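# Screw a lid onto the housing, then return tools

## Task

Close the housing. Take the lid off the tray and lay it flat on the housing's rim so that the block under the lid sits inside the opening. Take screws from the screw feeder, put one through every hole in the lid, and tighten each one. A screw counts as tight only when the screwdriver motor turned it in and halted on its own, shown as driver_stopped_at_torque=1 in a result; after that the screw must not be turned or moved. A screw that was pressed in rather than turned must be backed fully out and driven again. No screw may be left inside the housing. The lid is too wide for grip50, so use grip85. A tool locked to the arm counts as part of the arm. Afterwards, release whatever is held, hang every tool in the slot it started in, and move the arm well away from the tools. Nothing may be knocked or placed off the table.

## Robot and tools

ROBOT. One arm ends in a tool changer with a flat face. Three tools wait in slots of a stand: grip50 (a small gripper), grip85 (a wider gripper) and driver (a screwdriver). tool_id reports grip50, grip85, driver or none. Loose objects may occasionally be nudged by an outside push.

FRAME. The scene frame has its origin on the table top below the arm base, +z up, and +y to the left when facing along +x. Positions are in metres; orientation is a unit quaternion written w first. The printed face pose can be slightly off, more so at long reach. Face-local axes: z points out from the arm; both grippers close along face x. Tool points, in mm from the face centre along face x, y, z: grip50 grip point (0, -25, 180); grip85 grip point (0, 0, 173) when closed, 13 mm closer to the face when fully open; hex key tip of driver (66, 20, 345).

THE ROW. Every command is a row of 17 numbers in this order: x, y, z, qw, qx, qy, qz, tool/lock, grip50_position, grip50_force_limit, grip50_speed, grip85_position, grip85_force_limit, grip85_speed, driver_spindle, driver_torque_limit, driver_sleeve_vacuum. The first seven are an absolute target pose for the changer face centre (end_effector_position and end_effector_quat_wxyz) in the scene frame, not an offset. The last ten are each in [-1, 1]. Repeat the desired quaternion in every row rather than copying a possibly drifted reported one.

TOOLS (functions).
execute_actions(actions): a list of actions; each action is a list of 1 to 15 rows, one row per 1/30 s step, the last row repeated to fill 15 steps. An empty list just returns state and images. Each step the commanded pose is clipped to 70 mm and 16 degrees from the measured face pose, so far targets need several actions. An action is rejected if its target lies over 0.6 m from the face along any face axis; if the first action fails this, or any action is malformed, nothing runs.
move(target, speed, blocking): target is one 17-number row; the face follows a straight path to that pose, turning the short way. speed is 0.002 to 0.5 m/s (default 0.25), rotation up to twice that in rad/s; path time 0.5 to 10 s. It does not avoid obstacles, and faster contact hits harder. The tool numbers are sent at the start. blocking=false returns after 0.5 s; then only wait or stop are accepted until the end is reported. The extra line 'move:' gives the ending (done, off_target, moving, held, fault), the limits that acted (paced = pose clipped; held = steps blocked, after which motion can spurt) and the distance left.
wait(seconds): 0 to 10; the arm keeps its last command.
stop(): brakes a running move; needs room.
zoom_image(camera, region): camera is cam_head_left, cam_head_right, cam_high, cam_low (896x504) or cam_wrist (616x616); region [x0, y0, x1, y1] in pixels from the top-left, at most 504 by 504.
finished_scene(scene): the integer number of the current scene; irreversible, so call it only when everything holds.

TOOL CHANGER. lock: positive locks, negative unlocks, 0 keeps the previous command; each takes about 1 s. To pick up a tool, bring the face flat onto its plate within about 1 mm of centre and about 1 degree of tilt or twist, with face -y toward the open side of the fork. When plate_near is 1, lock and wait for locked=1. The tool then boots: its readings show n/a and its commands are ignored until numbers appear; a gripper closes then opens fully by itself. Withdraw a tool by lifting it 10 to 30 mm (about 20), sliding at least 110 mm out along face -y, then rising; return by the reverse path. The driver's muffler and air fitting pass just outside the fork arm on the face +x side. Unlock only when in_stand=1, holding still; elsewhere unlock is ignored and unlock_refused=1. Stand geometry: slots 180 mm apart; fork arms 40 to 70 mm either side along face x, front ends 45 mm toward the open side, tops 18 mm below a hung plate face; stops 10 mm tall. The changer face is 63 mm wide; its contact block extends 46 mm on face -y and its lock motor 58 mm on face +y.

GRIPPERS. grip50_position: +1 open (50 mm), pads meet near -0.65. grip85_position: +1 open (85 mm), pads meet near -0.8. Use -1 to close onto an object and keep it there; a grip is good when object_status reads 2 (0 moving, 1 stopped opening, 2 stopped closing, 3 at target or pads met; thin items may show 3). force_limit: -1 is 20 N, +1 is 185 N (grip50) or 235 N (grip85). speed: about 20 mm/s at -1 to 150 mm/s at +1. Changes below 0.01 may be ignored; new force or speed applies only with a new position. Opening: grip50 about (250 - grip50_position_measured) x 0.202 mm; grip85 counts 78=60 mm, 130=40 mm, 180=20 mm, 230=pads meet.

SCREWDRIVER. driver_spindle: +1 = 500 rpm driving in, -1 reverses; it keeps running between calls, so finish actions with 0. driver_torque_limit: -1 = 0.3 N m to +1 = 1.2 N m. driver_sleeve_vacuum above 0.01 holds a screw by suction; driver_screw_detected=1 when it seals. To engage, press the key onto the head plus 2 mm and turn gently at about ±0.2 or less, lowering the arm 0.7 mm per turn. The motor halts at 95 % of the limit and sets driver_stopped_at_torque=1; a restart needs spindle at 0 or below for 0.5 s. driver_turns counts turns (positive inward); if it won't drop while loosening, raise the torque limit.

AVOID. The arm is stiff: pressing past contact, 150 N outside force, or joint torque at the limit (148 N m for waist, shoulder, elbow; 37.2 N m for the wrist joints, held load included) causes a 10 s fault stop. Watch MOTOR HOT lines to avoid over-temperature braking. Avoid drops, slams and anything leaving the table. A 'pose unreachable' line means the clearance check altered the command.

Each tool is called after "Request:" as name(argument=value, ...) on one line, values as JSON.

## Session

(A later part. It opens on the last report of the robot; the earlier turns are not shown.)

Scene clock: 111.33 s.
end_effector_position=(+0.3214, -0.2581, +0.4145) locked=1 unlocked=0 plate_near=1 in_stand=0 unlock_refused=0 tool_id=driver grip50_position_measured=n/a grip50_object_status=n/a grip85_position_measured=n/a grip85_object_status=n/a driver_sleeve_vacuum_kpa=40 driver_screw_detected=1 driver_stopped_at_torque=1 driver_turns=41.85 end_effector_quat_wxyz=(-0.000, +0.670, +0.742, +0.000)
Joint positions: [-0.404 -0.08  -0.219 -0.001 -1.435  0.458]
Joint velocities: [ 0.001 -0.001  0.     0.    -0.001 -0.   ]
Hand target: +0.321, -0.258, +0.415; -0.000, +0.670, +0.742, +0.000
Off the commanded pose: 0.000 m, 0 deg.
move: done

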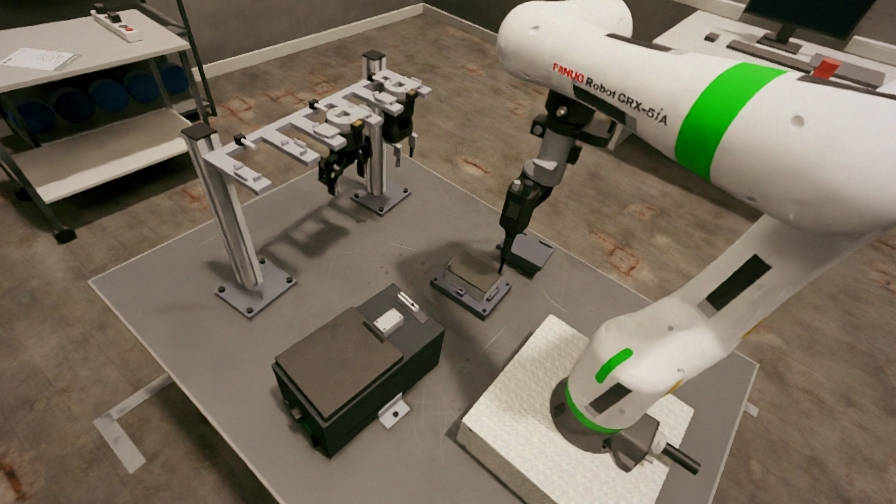

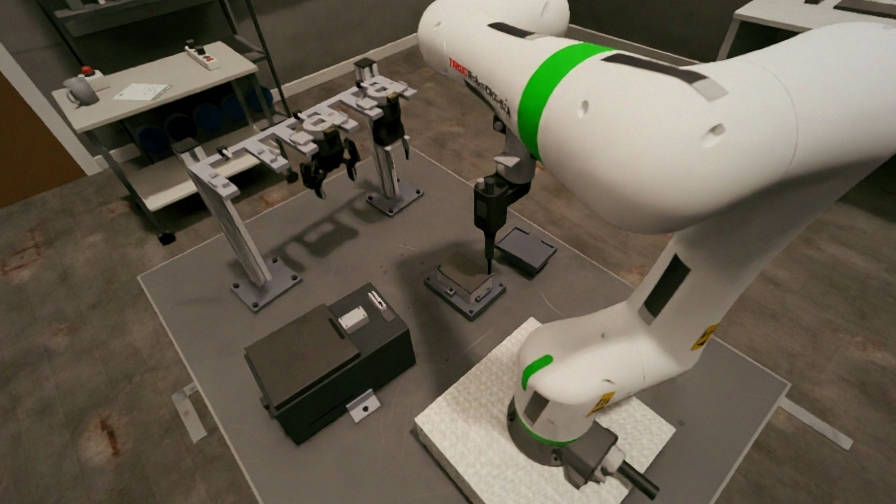

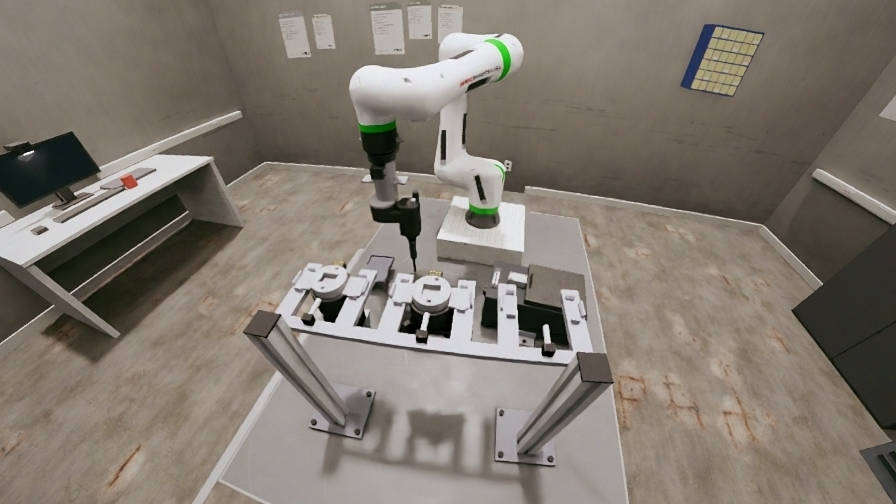

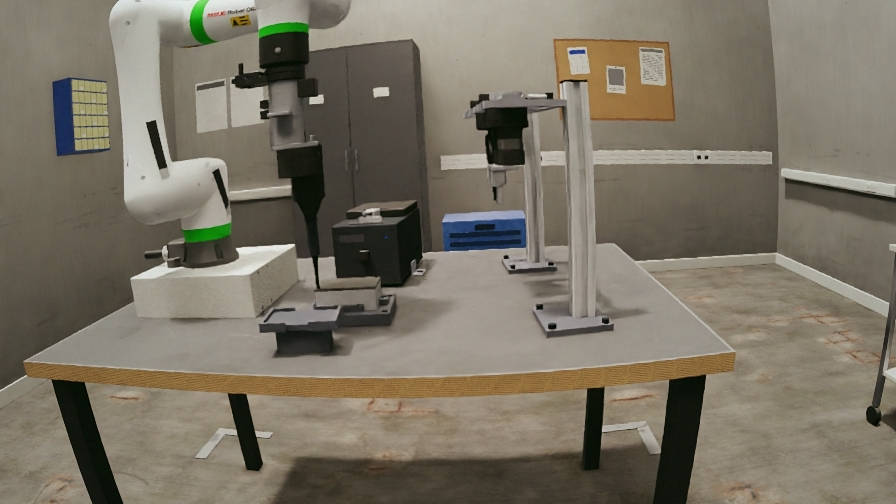

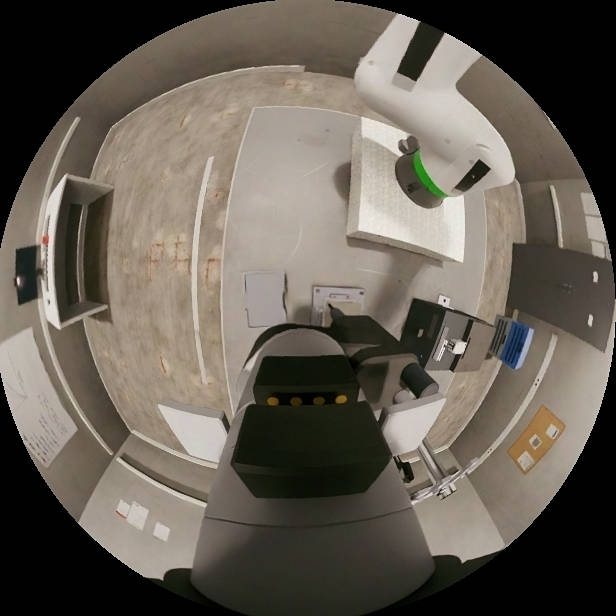

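Request:
move(target=[0.3214,-0.2581,0.445,0,0.6704,0.742,0,0,0,0,0,0,0,0,0,0,0], speed=0.03)

Request:
move(target=[0.53,0.14,0.58,0,0.6704,0.742,0,0,0,0,0,0,0,0,0,0,0])

Request:
move(target=[0.5393,0.1457,0.43,0,0.6704,0.742,0,0,0,0,0,0,0,0,0,0,0], speed=0.15)

Request:
move(target=[0.6686,0.1588,0.43,0,0.6704,0.742,0,0,0,0,0,0,0,0,0,0,0], speed=0.1)

Request:
move(target=[0.6686,0.1588,0.4103,0,0.6704,0.742,0,0,0,0,0,0,0,0,0,0,0], speed=0.015)

Request:
execute_actions(actions=[[[0.6686,0.1588,0.4103,0,0.6704,0.742,0,-1,0,0,0,0,0,0,0,0,0]],[[0.6686,0.1588,0.4103,0,0.6704,0.742,0,-1,0,0,0,0,0,0,0,0,0]],[[0.6686,0.1588,0.4103,0,0.6704,0.742,0,-1,0,0,0,0,0,0,0,0,0]]])

Scene clock: 113.03 s.
end_effector_position=(+0.3215, -0.2581, +0.4450) locked=1 unlocked=0 plate_near=1 in_stand=0 unlock_refused=0 tool_id=driver grip50_position_measured=n/a grip50_object_status=n/a grip85_position_measured=n/a grip85_object_status=n/a driver_sleeve_vacuum_kpa=0 driver_screw_detected=0 driver_stopped_at_torque=1 driver_turns=41.85 end_effector_quat_wxyz=(+0.000, +0.670, +0.742, -0.000)
Joint positions: [-0.404 -0.088 -0.154 -0.001 -1.507  0.458]
Joint velocities: [ 0.     0.     0.    -0.    -0.    -0.001]
Hand target: +0.321, -0.258, +0.445; +0.000, +0.670, +0.742, -0.000
Off the commanded pose: 0.000 m, 0 deg.
move: done

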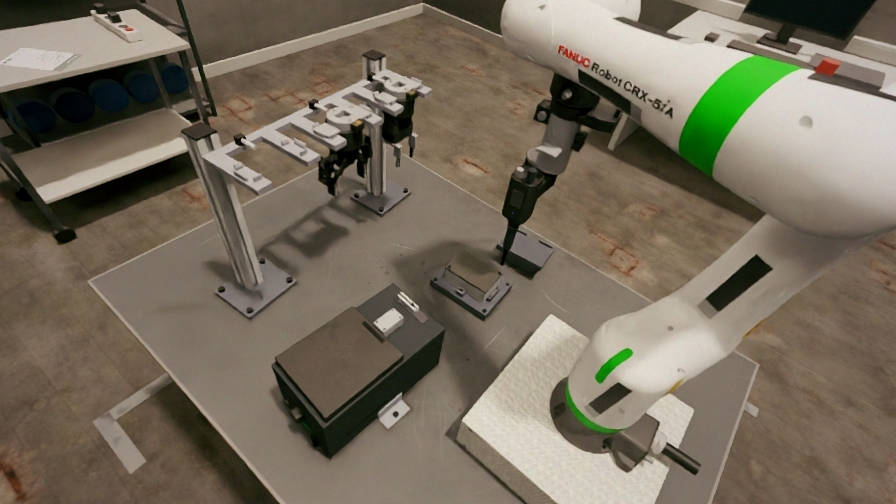

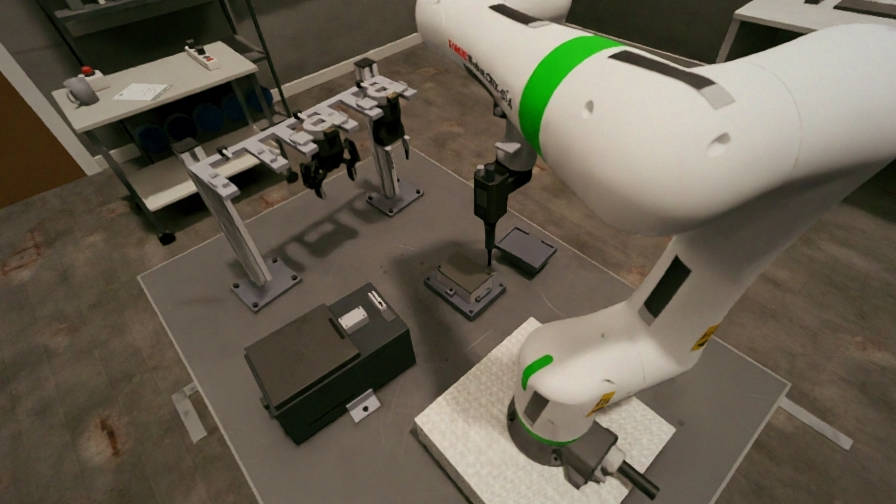

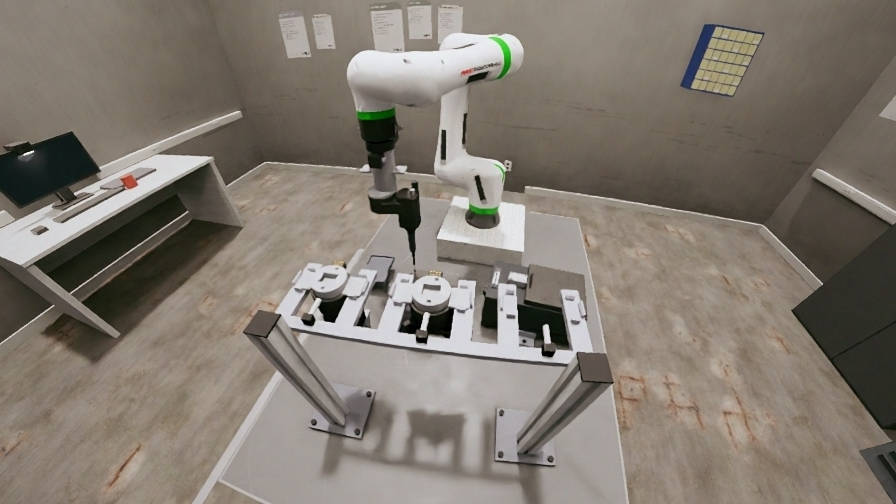

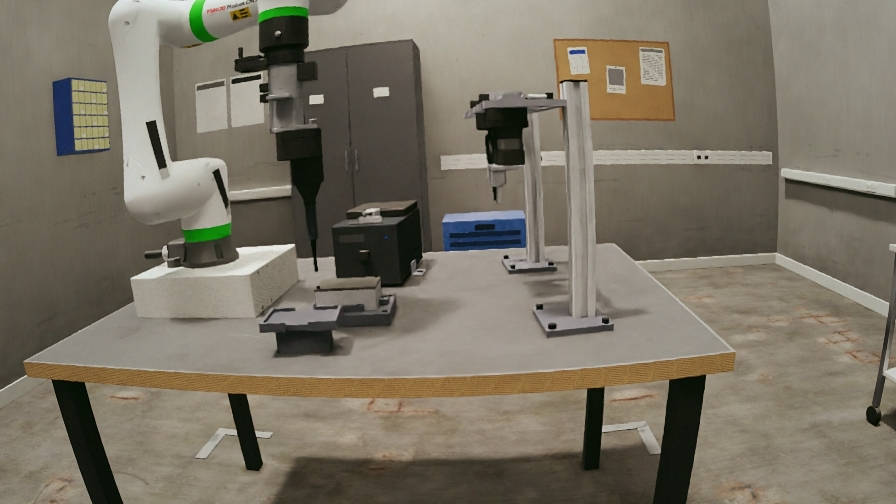

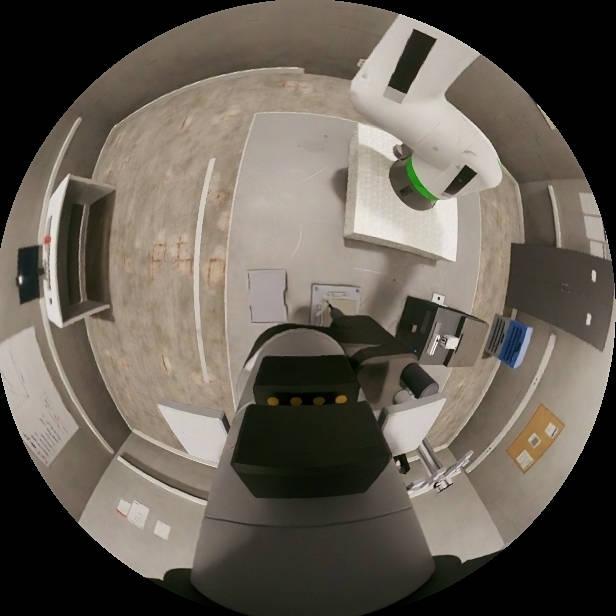

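Scene clock: 115.40 s.
end_effector_position=(+0.5295, +0.1414, +0.5797) locked=1 unlocked=0 plate_near=1 in_stand=0 unlock_refused=0 tool_id=driver grip50_position_measured=n/a grip50_object_status=n/a grip85_position_measured=n/a grip85_object_status=n/a driver_sleeve_vacuum_kpa=0 driver_screw_detected=0 driver_stopped_at_torque=1 driver_turns=41.85 end_effector_quat_wxyz=(+0.001, +0.671, +0.742, +0.001)
Joint positions: [ 0.45   0.301  0.591 -0.001 -1.86  -0.398]
Joint velocities: [-0.001  0.001  0.001  0.    -0.001  0.001]
Hand target: +0.530, +0.141, +0.580; +0.001, +0.671, +0.742, +0.001
Off the commanded pose: 0.002 m, 0 deg.
move: done

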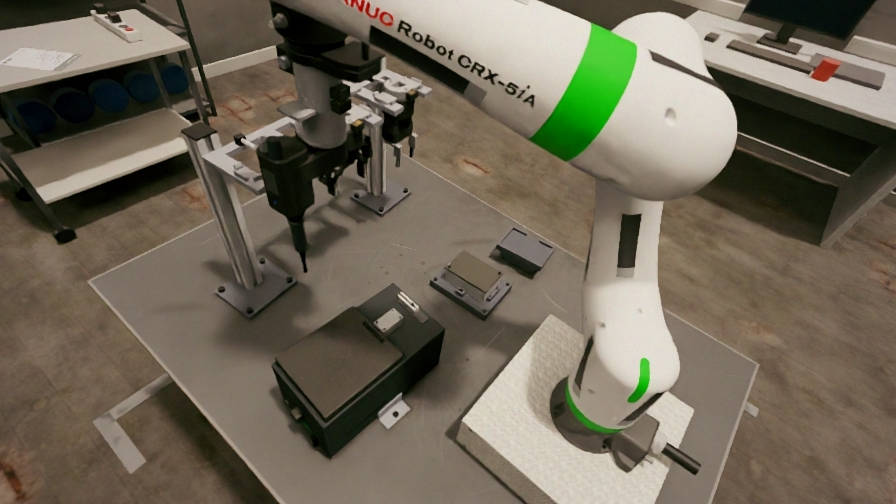

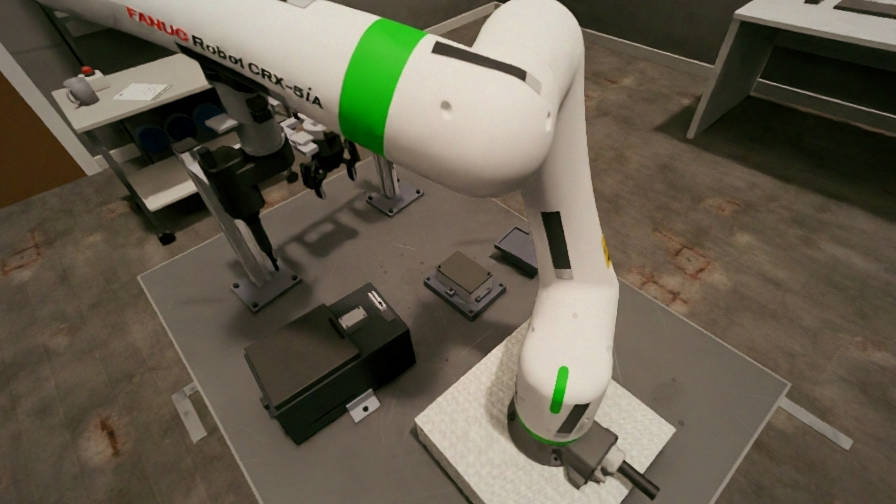

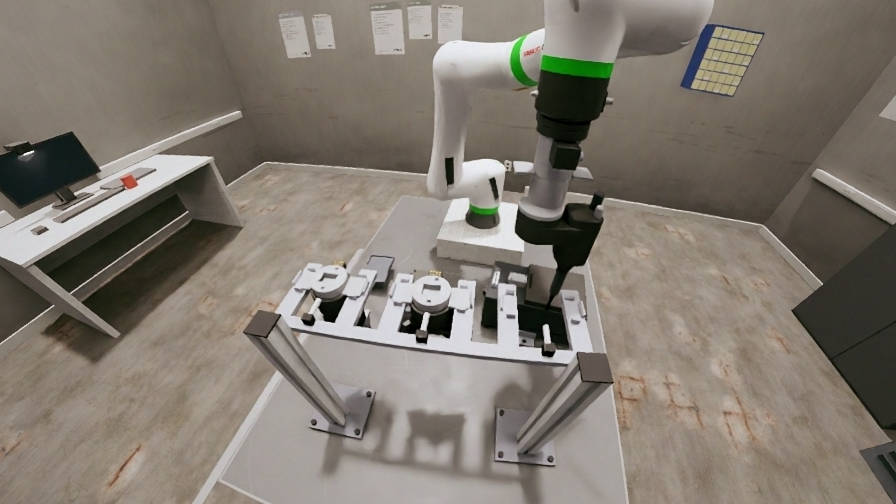

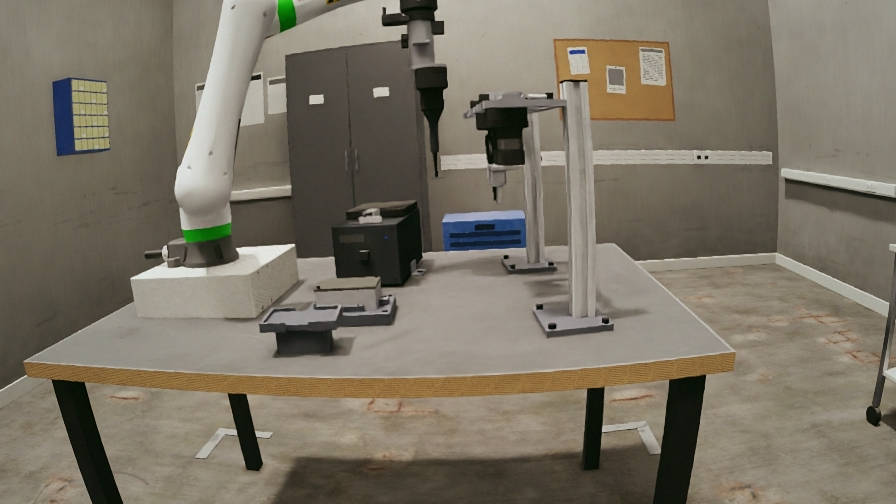

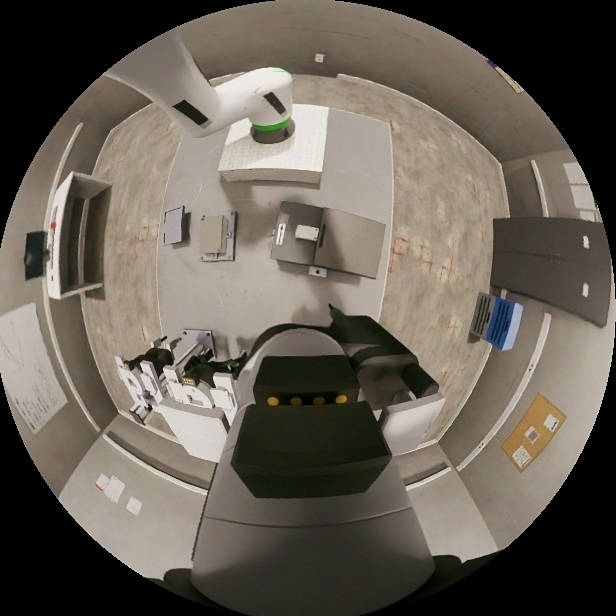

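Scene clock: 116.73 s.
end_effector_position=(+0.5390, +0.1455, +0.4300) locked=1 unlocked=0 plate_near=1 in_stand=0 unlock_refused=0 tool_id=driver grip50_position_measured=n/a grip50_object_status=n/a grip85_position_measured=n/a grip85_object_status=n/a driver_sleeve_vacuum_kpa=0 driver_screw_detected=0 driver_stopped_at_torque=1 driver_turns=41.85 end_effector_quat_wxyz=(+0.000, +0.670, +0.742, +0.000)
Joint positions: [ 0.449  0.285  0.219 -0.003 -1.506 -0.393]
Joint velocities: [-0.     0.001 -0.001 -0.    -0.    -0.001]
Hand target: +0.539, +0.146, +0.430; +0.000, +0.670, +0.742, -0.000
Off the commanded pose: 0.000 m, 0 deg.
move: done

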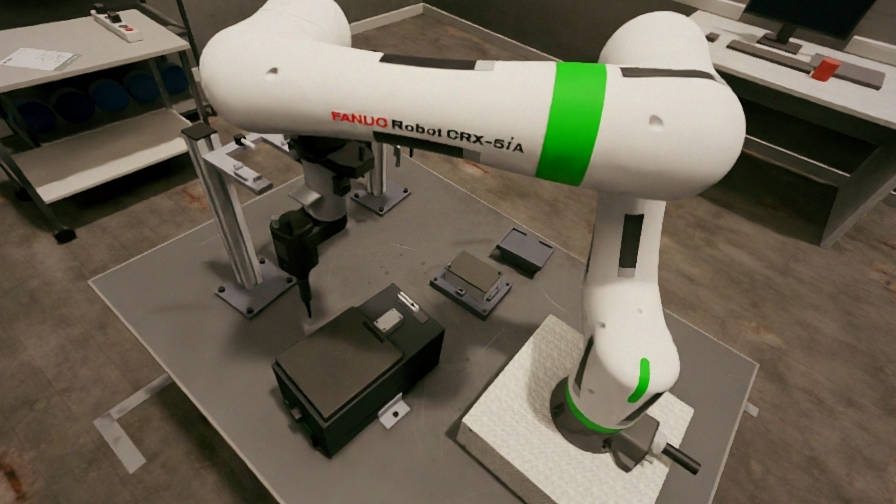

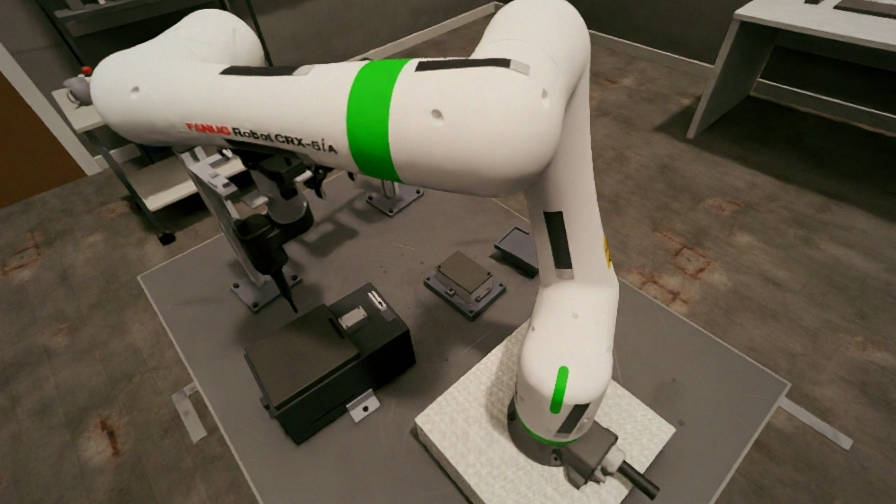

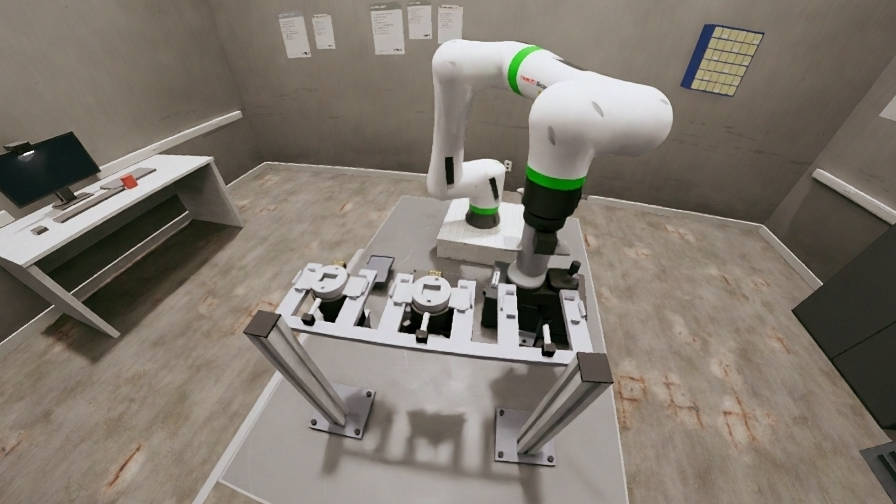

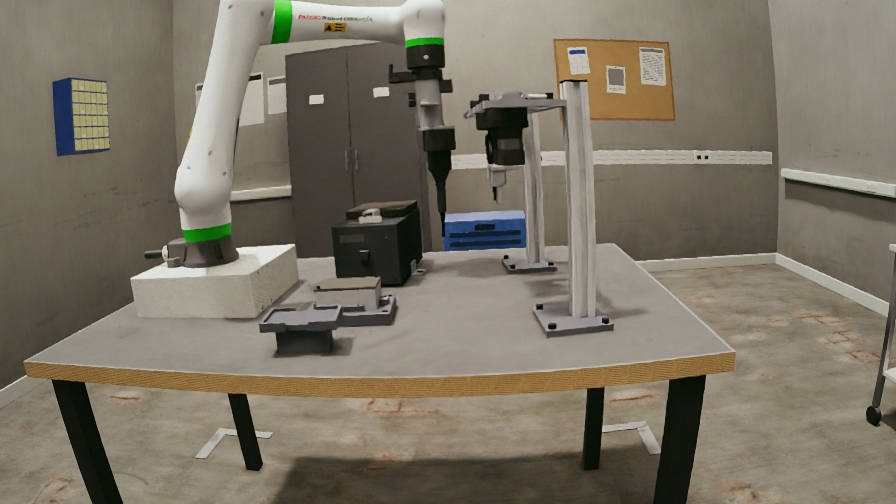

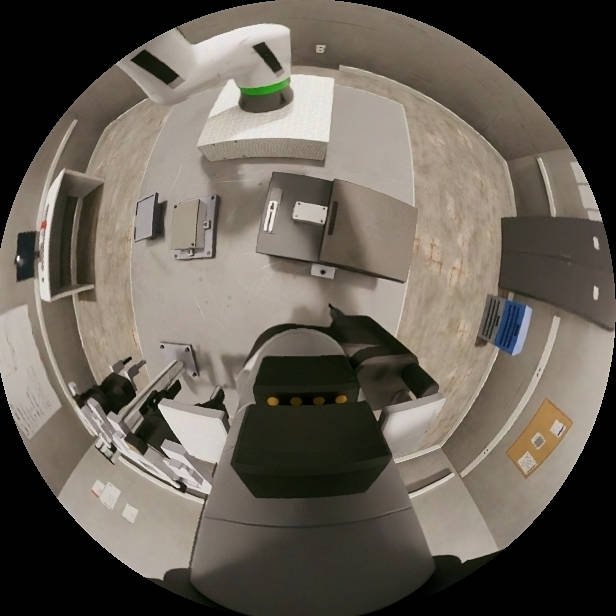

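Scene clock: 118.40 s.
end_effector_position=(+0.6685, +0.1591, +0.4297) locked=1 unlocked=0 plate_near=1 in_stand=0 unlock_refused=0 tool_id=driver grip50_position_measured=n/a grip50_object_status=n/a grip85_position_measured=n/a grip85_object_status=n/a driver_sleeve_vacuum_kpa=0 driver_screw_detected=0 driver_stopped_at_torque=1 driver_turns=41.85 end_effector_quat_wxyz=(-0.000, +0.671, +0.742, -0.000)
Joint positions: [ 0.375  0.649  0.737 -0.003 -1.661 -0.321]
Joint velocities: [ 0.     0.003  0.001  0.     0.001 -0.   ]
Hand target: +0.669, +0.159, +0.430; -0.000, +0.671, +0.742, -0.000
Off the commanded pose: 0.000 m, 0 deg.
move: done

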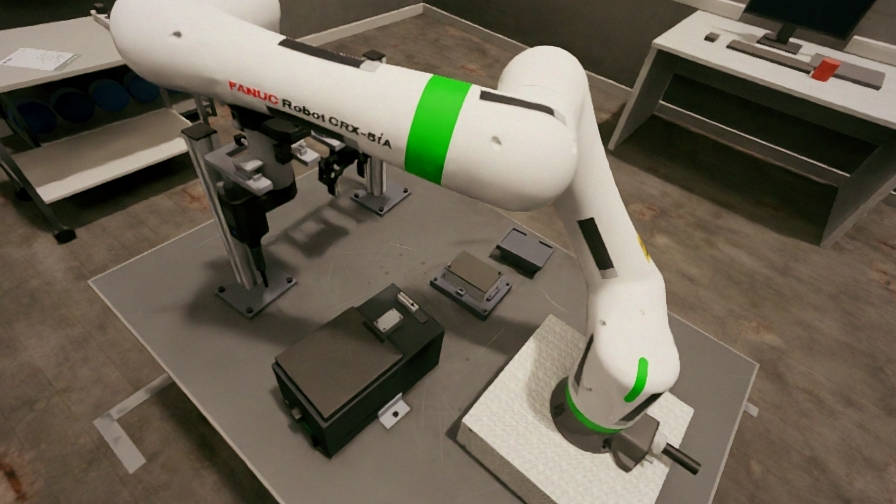

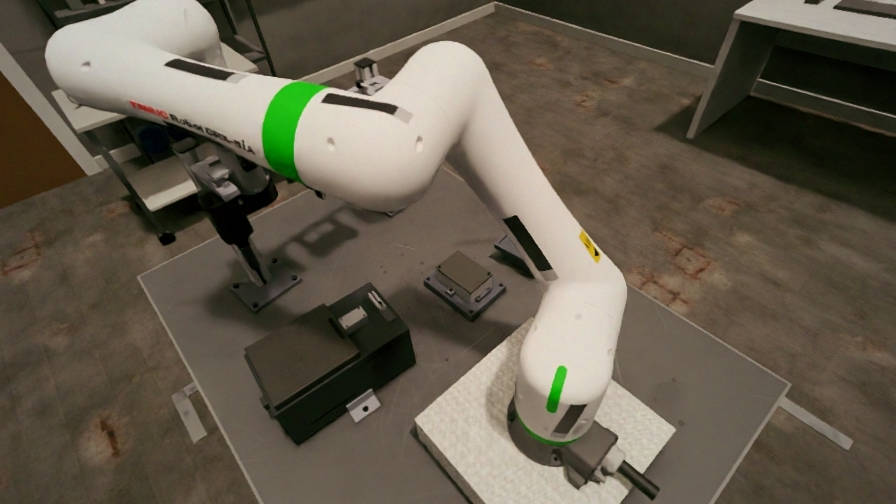

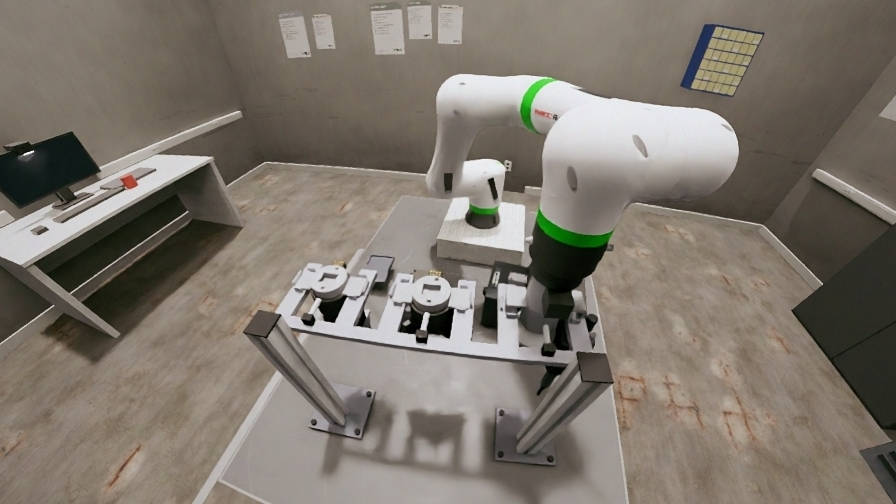

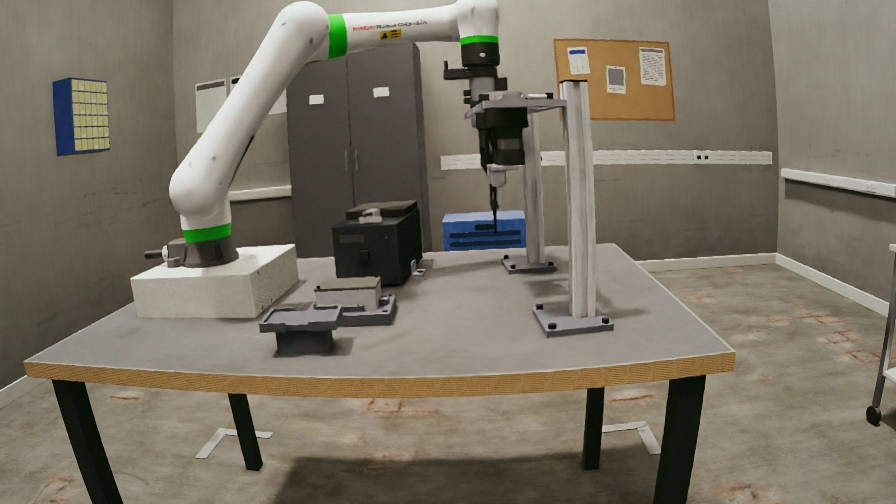

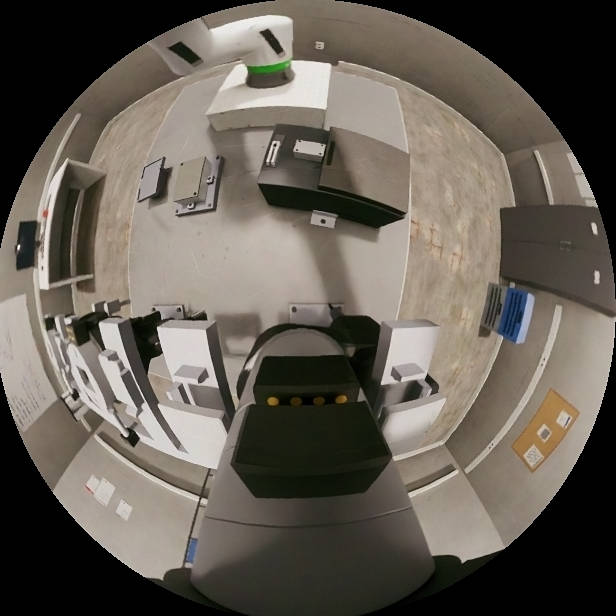

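Scene clock: 119.93 s.
end_effector_position=(+0.6686, +0.1588, +0.4104) locked=1 unlocked=0 plate_near=1 in_stand=1 unlock_refused=0 tool_id=driver grip50_position_measured=n/a grip50_object_status=n/a grip85_position_measured=n/a grip85_object_status=n/a driver_sleeve_vacuum_kpa=0 driver_screw_detected=0 driver_stopped_at_torque=1 driver_turns=41.85 end_effector_quat_wxyz=(+0.000, +0.670, +0.742, +0.000)
Joint positions: [ 0.374  0.644  0.685 -0.002 -1.613 -0.32 ]
Joint velocities: [ 0.    -0.001 -0.    -0.     0.     0.001]
Hand target: +0.669, +0.159, +0.410; +0.000, +0.670, +0.742, -0.000
Off the commanded pose: 0.000 m, 0 deg.
move: done

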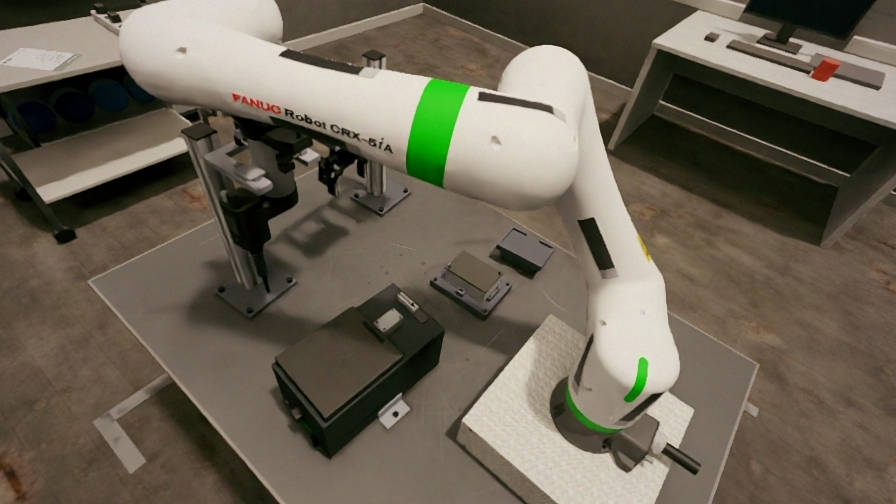

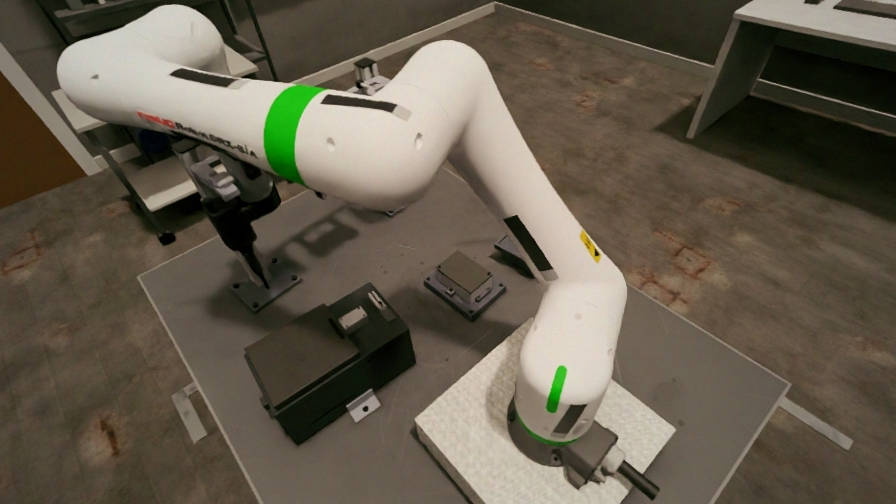

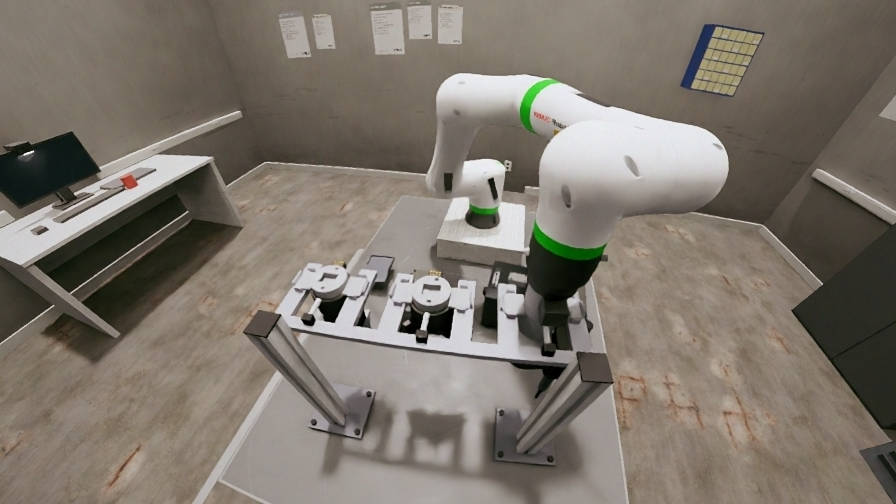

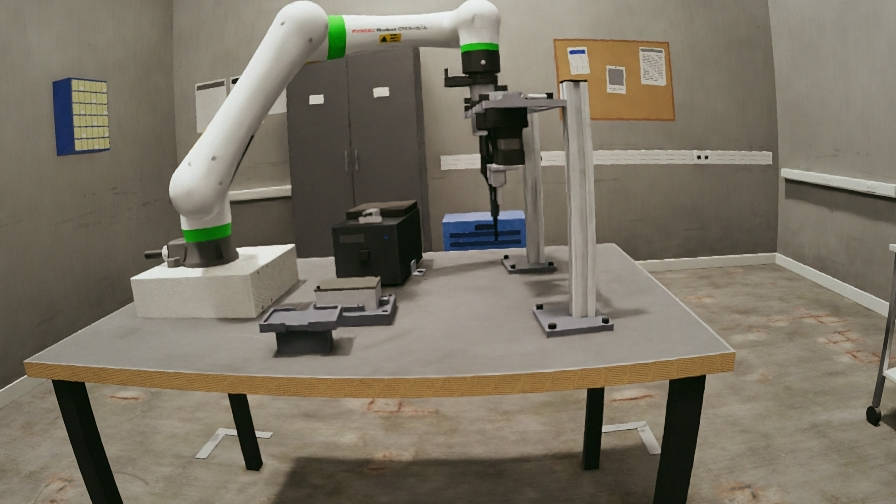

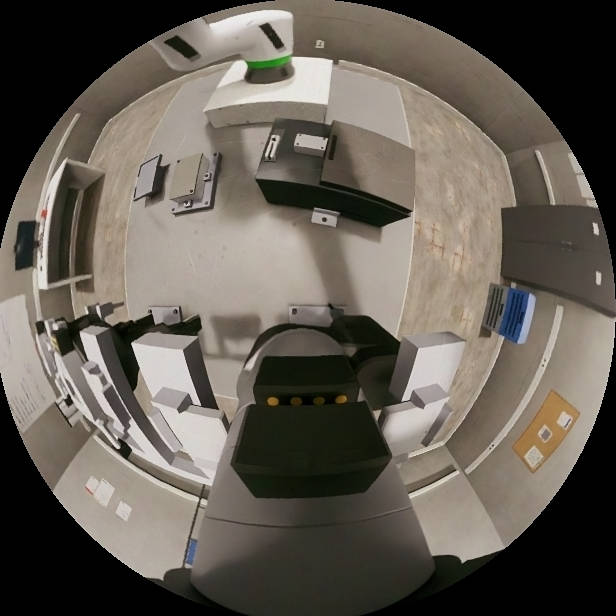

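Scene clock: 121.43 s.
end_effector_position=(+0.6686, +0.1588, +0.4103) locked=0 unlocked=1 plate_near=1 in_stand=1 unlock_refused=0 tool_id=none grip50_position_measured=n/a grip50_object_status=n/a grip85_position_measured=n/a grip85_object_status=n/a driver_sleeve_vacuum_kpa=n/a driver_screw_detected=n/a driver_stopped_at_torque=n/a driver_turns=n/a end_effector_quat_wxyz=(+0.000, +0.670, +0.742, +0.000)
Joint positions: [ 0.374  0.644  0.685 -0.003 -1.613 -0.32 ]
Joint velocities: [-0.    -0.     0.    -0.     0.    -0.001]
Hand target: +0.669, +0.159, +0.410; +0.000, +0.670, +0.742, +0.000
Off the commanded pose: 0.000 m, 0 deg.

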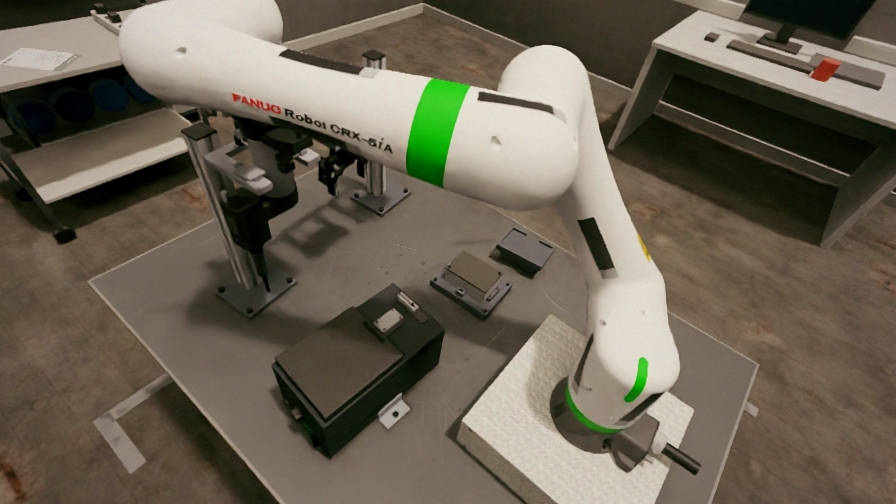

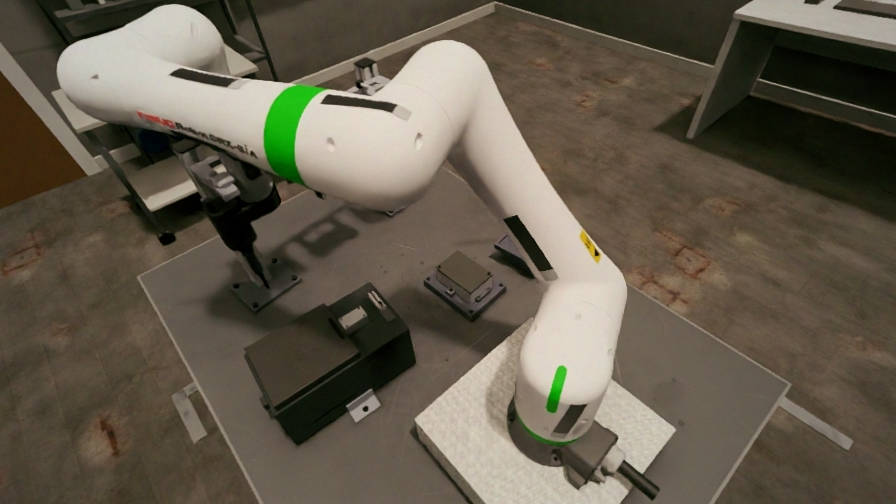

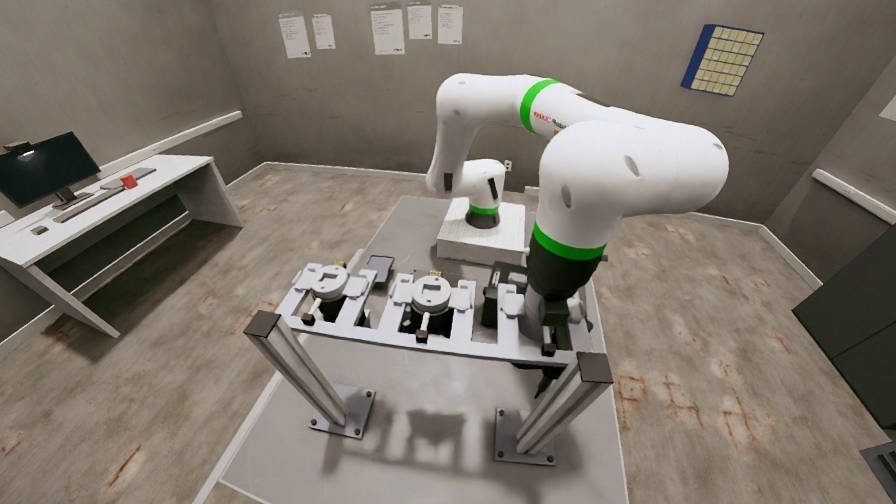

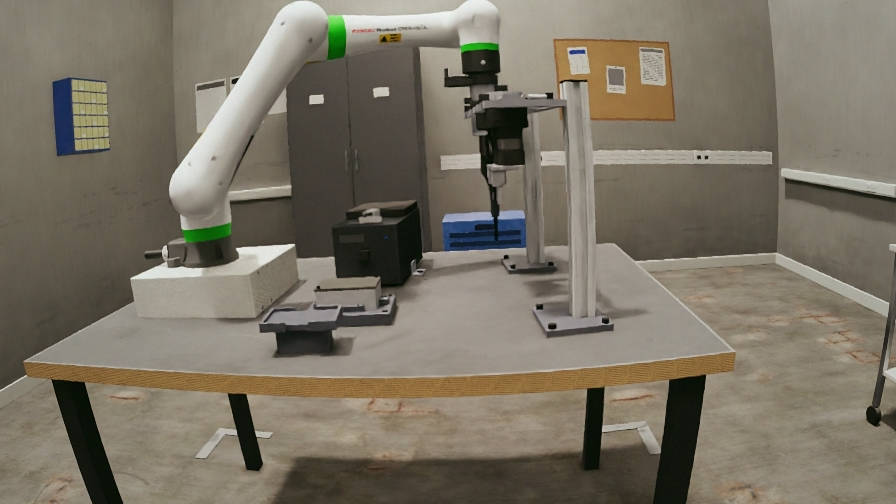

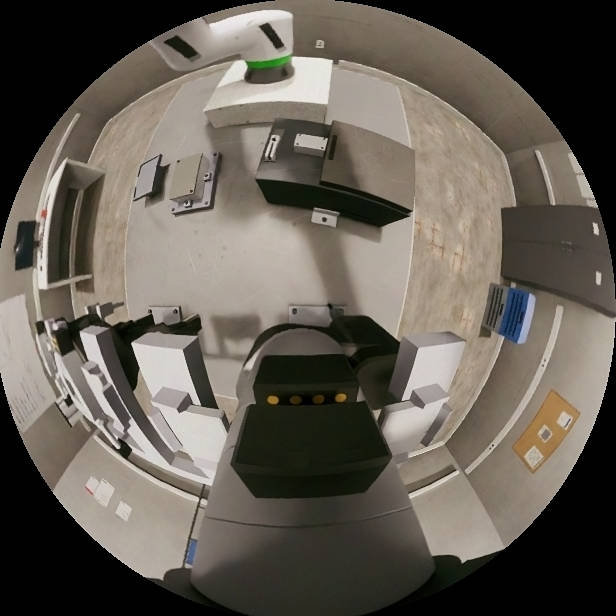

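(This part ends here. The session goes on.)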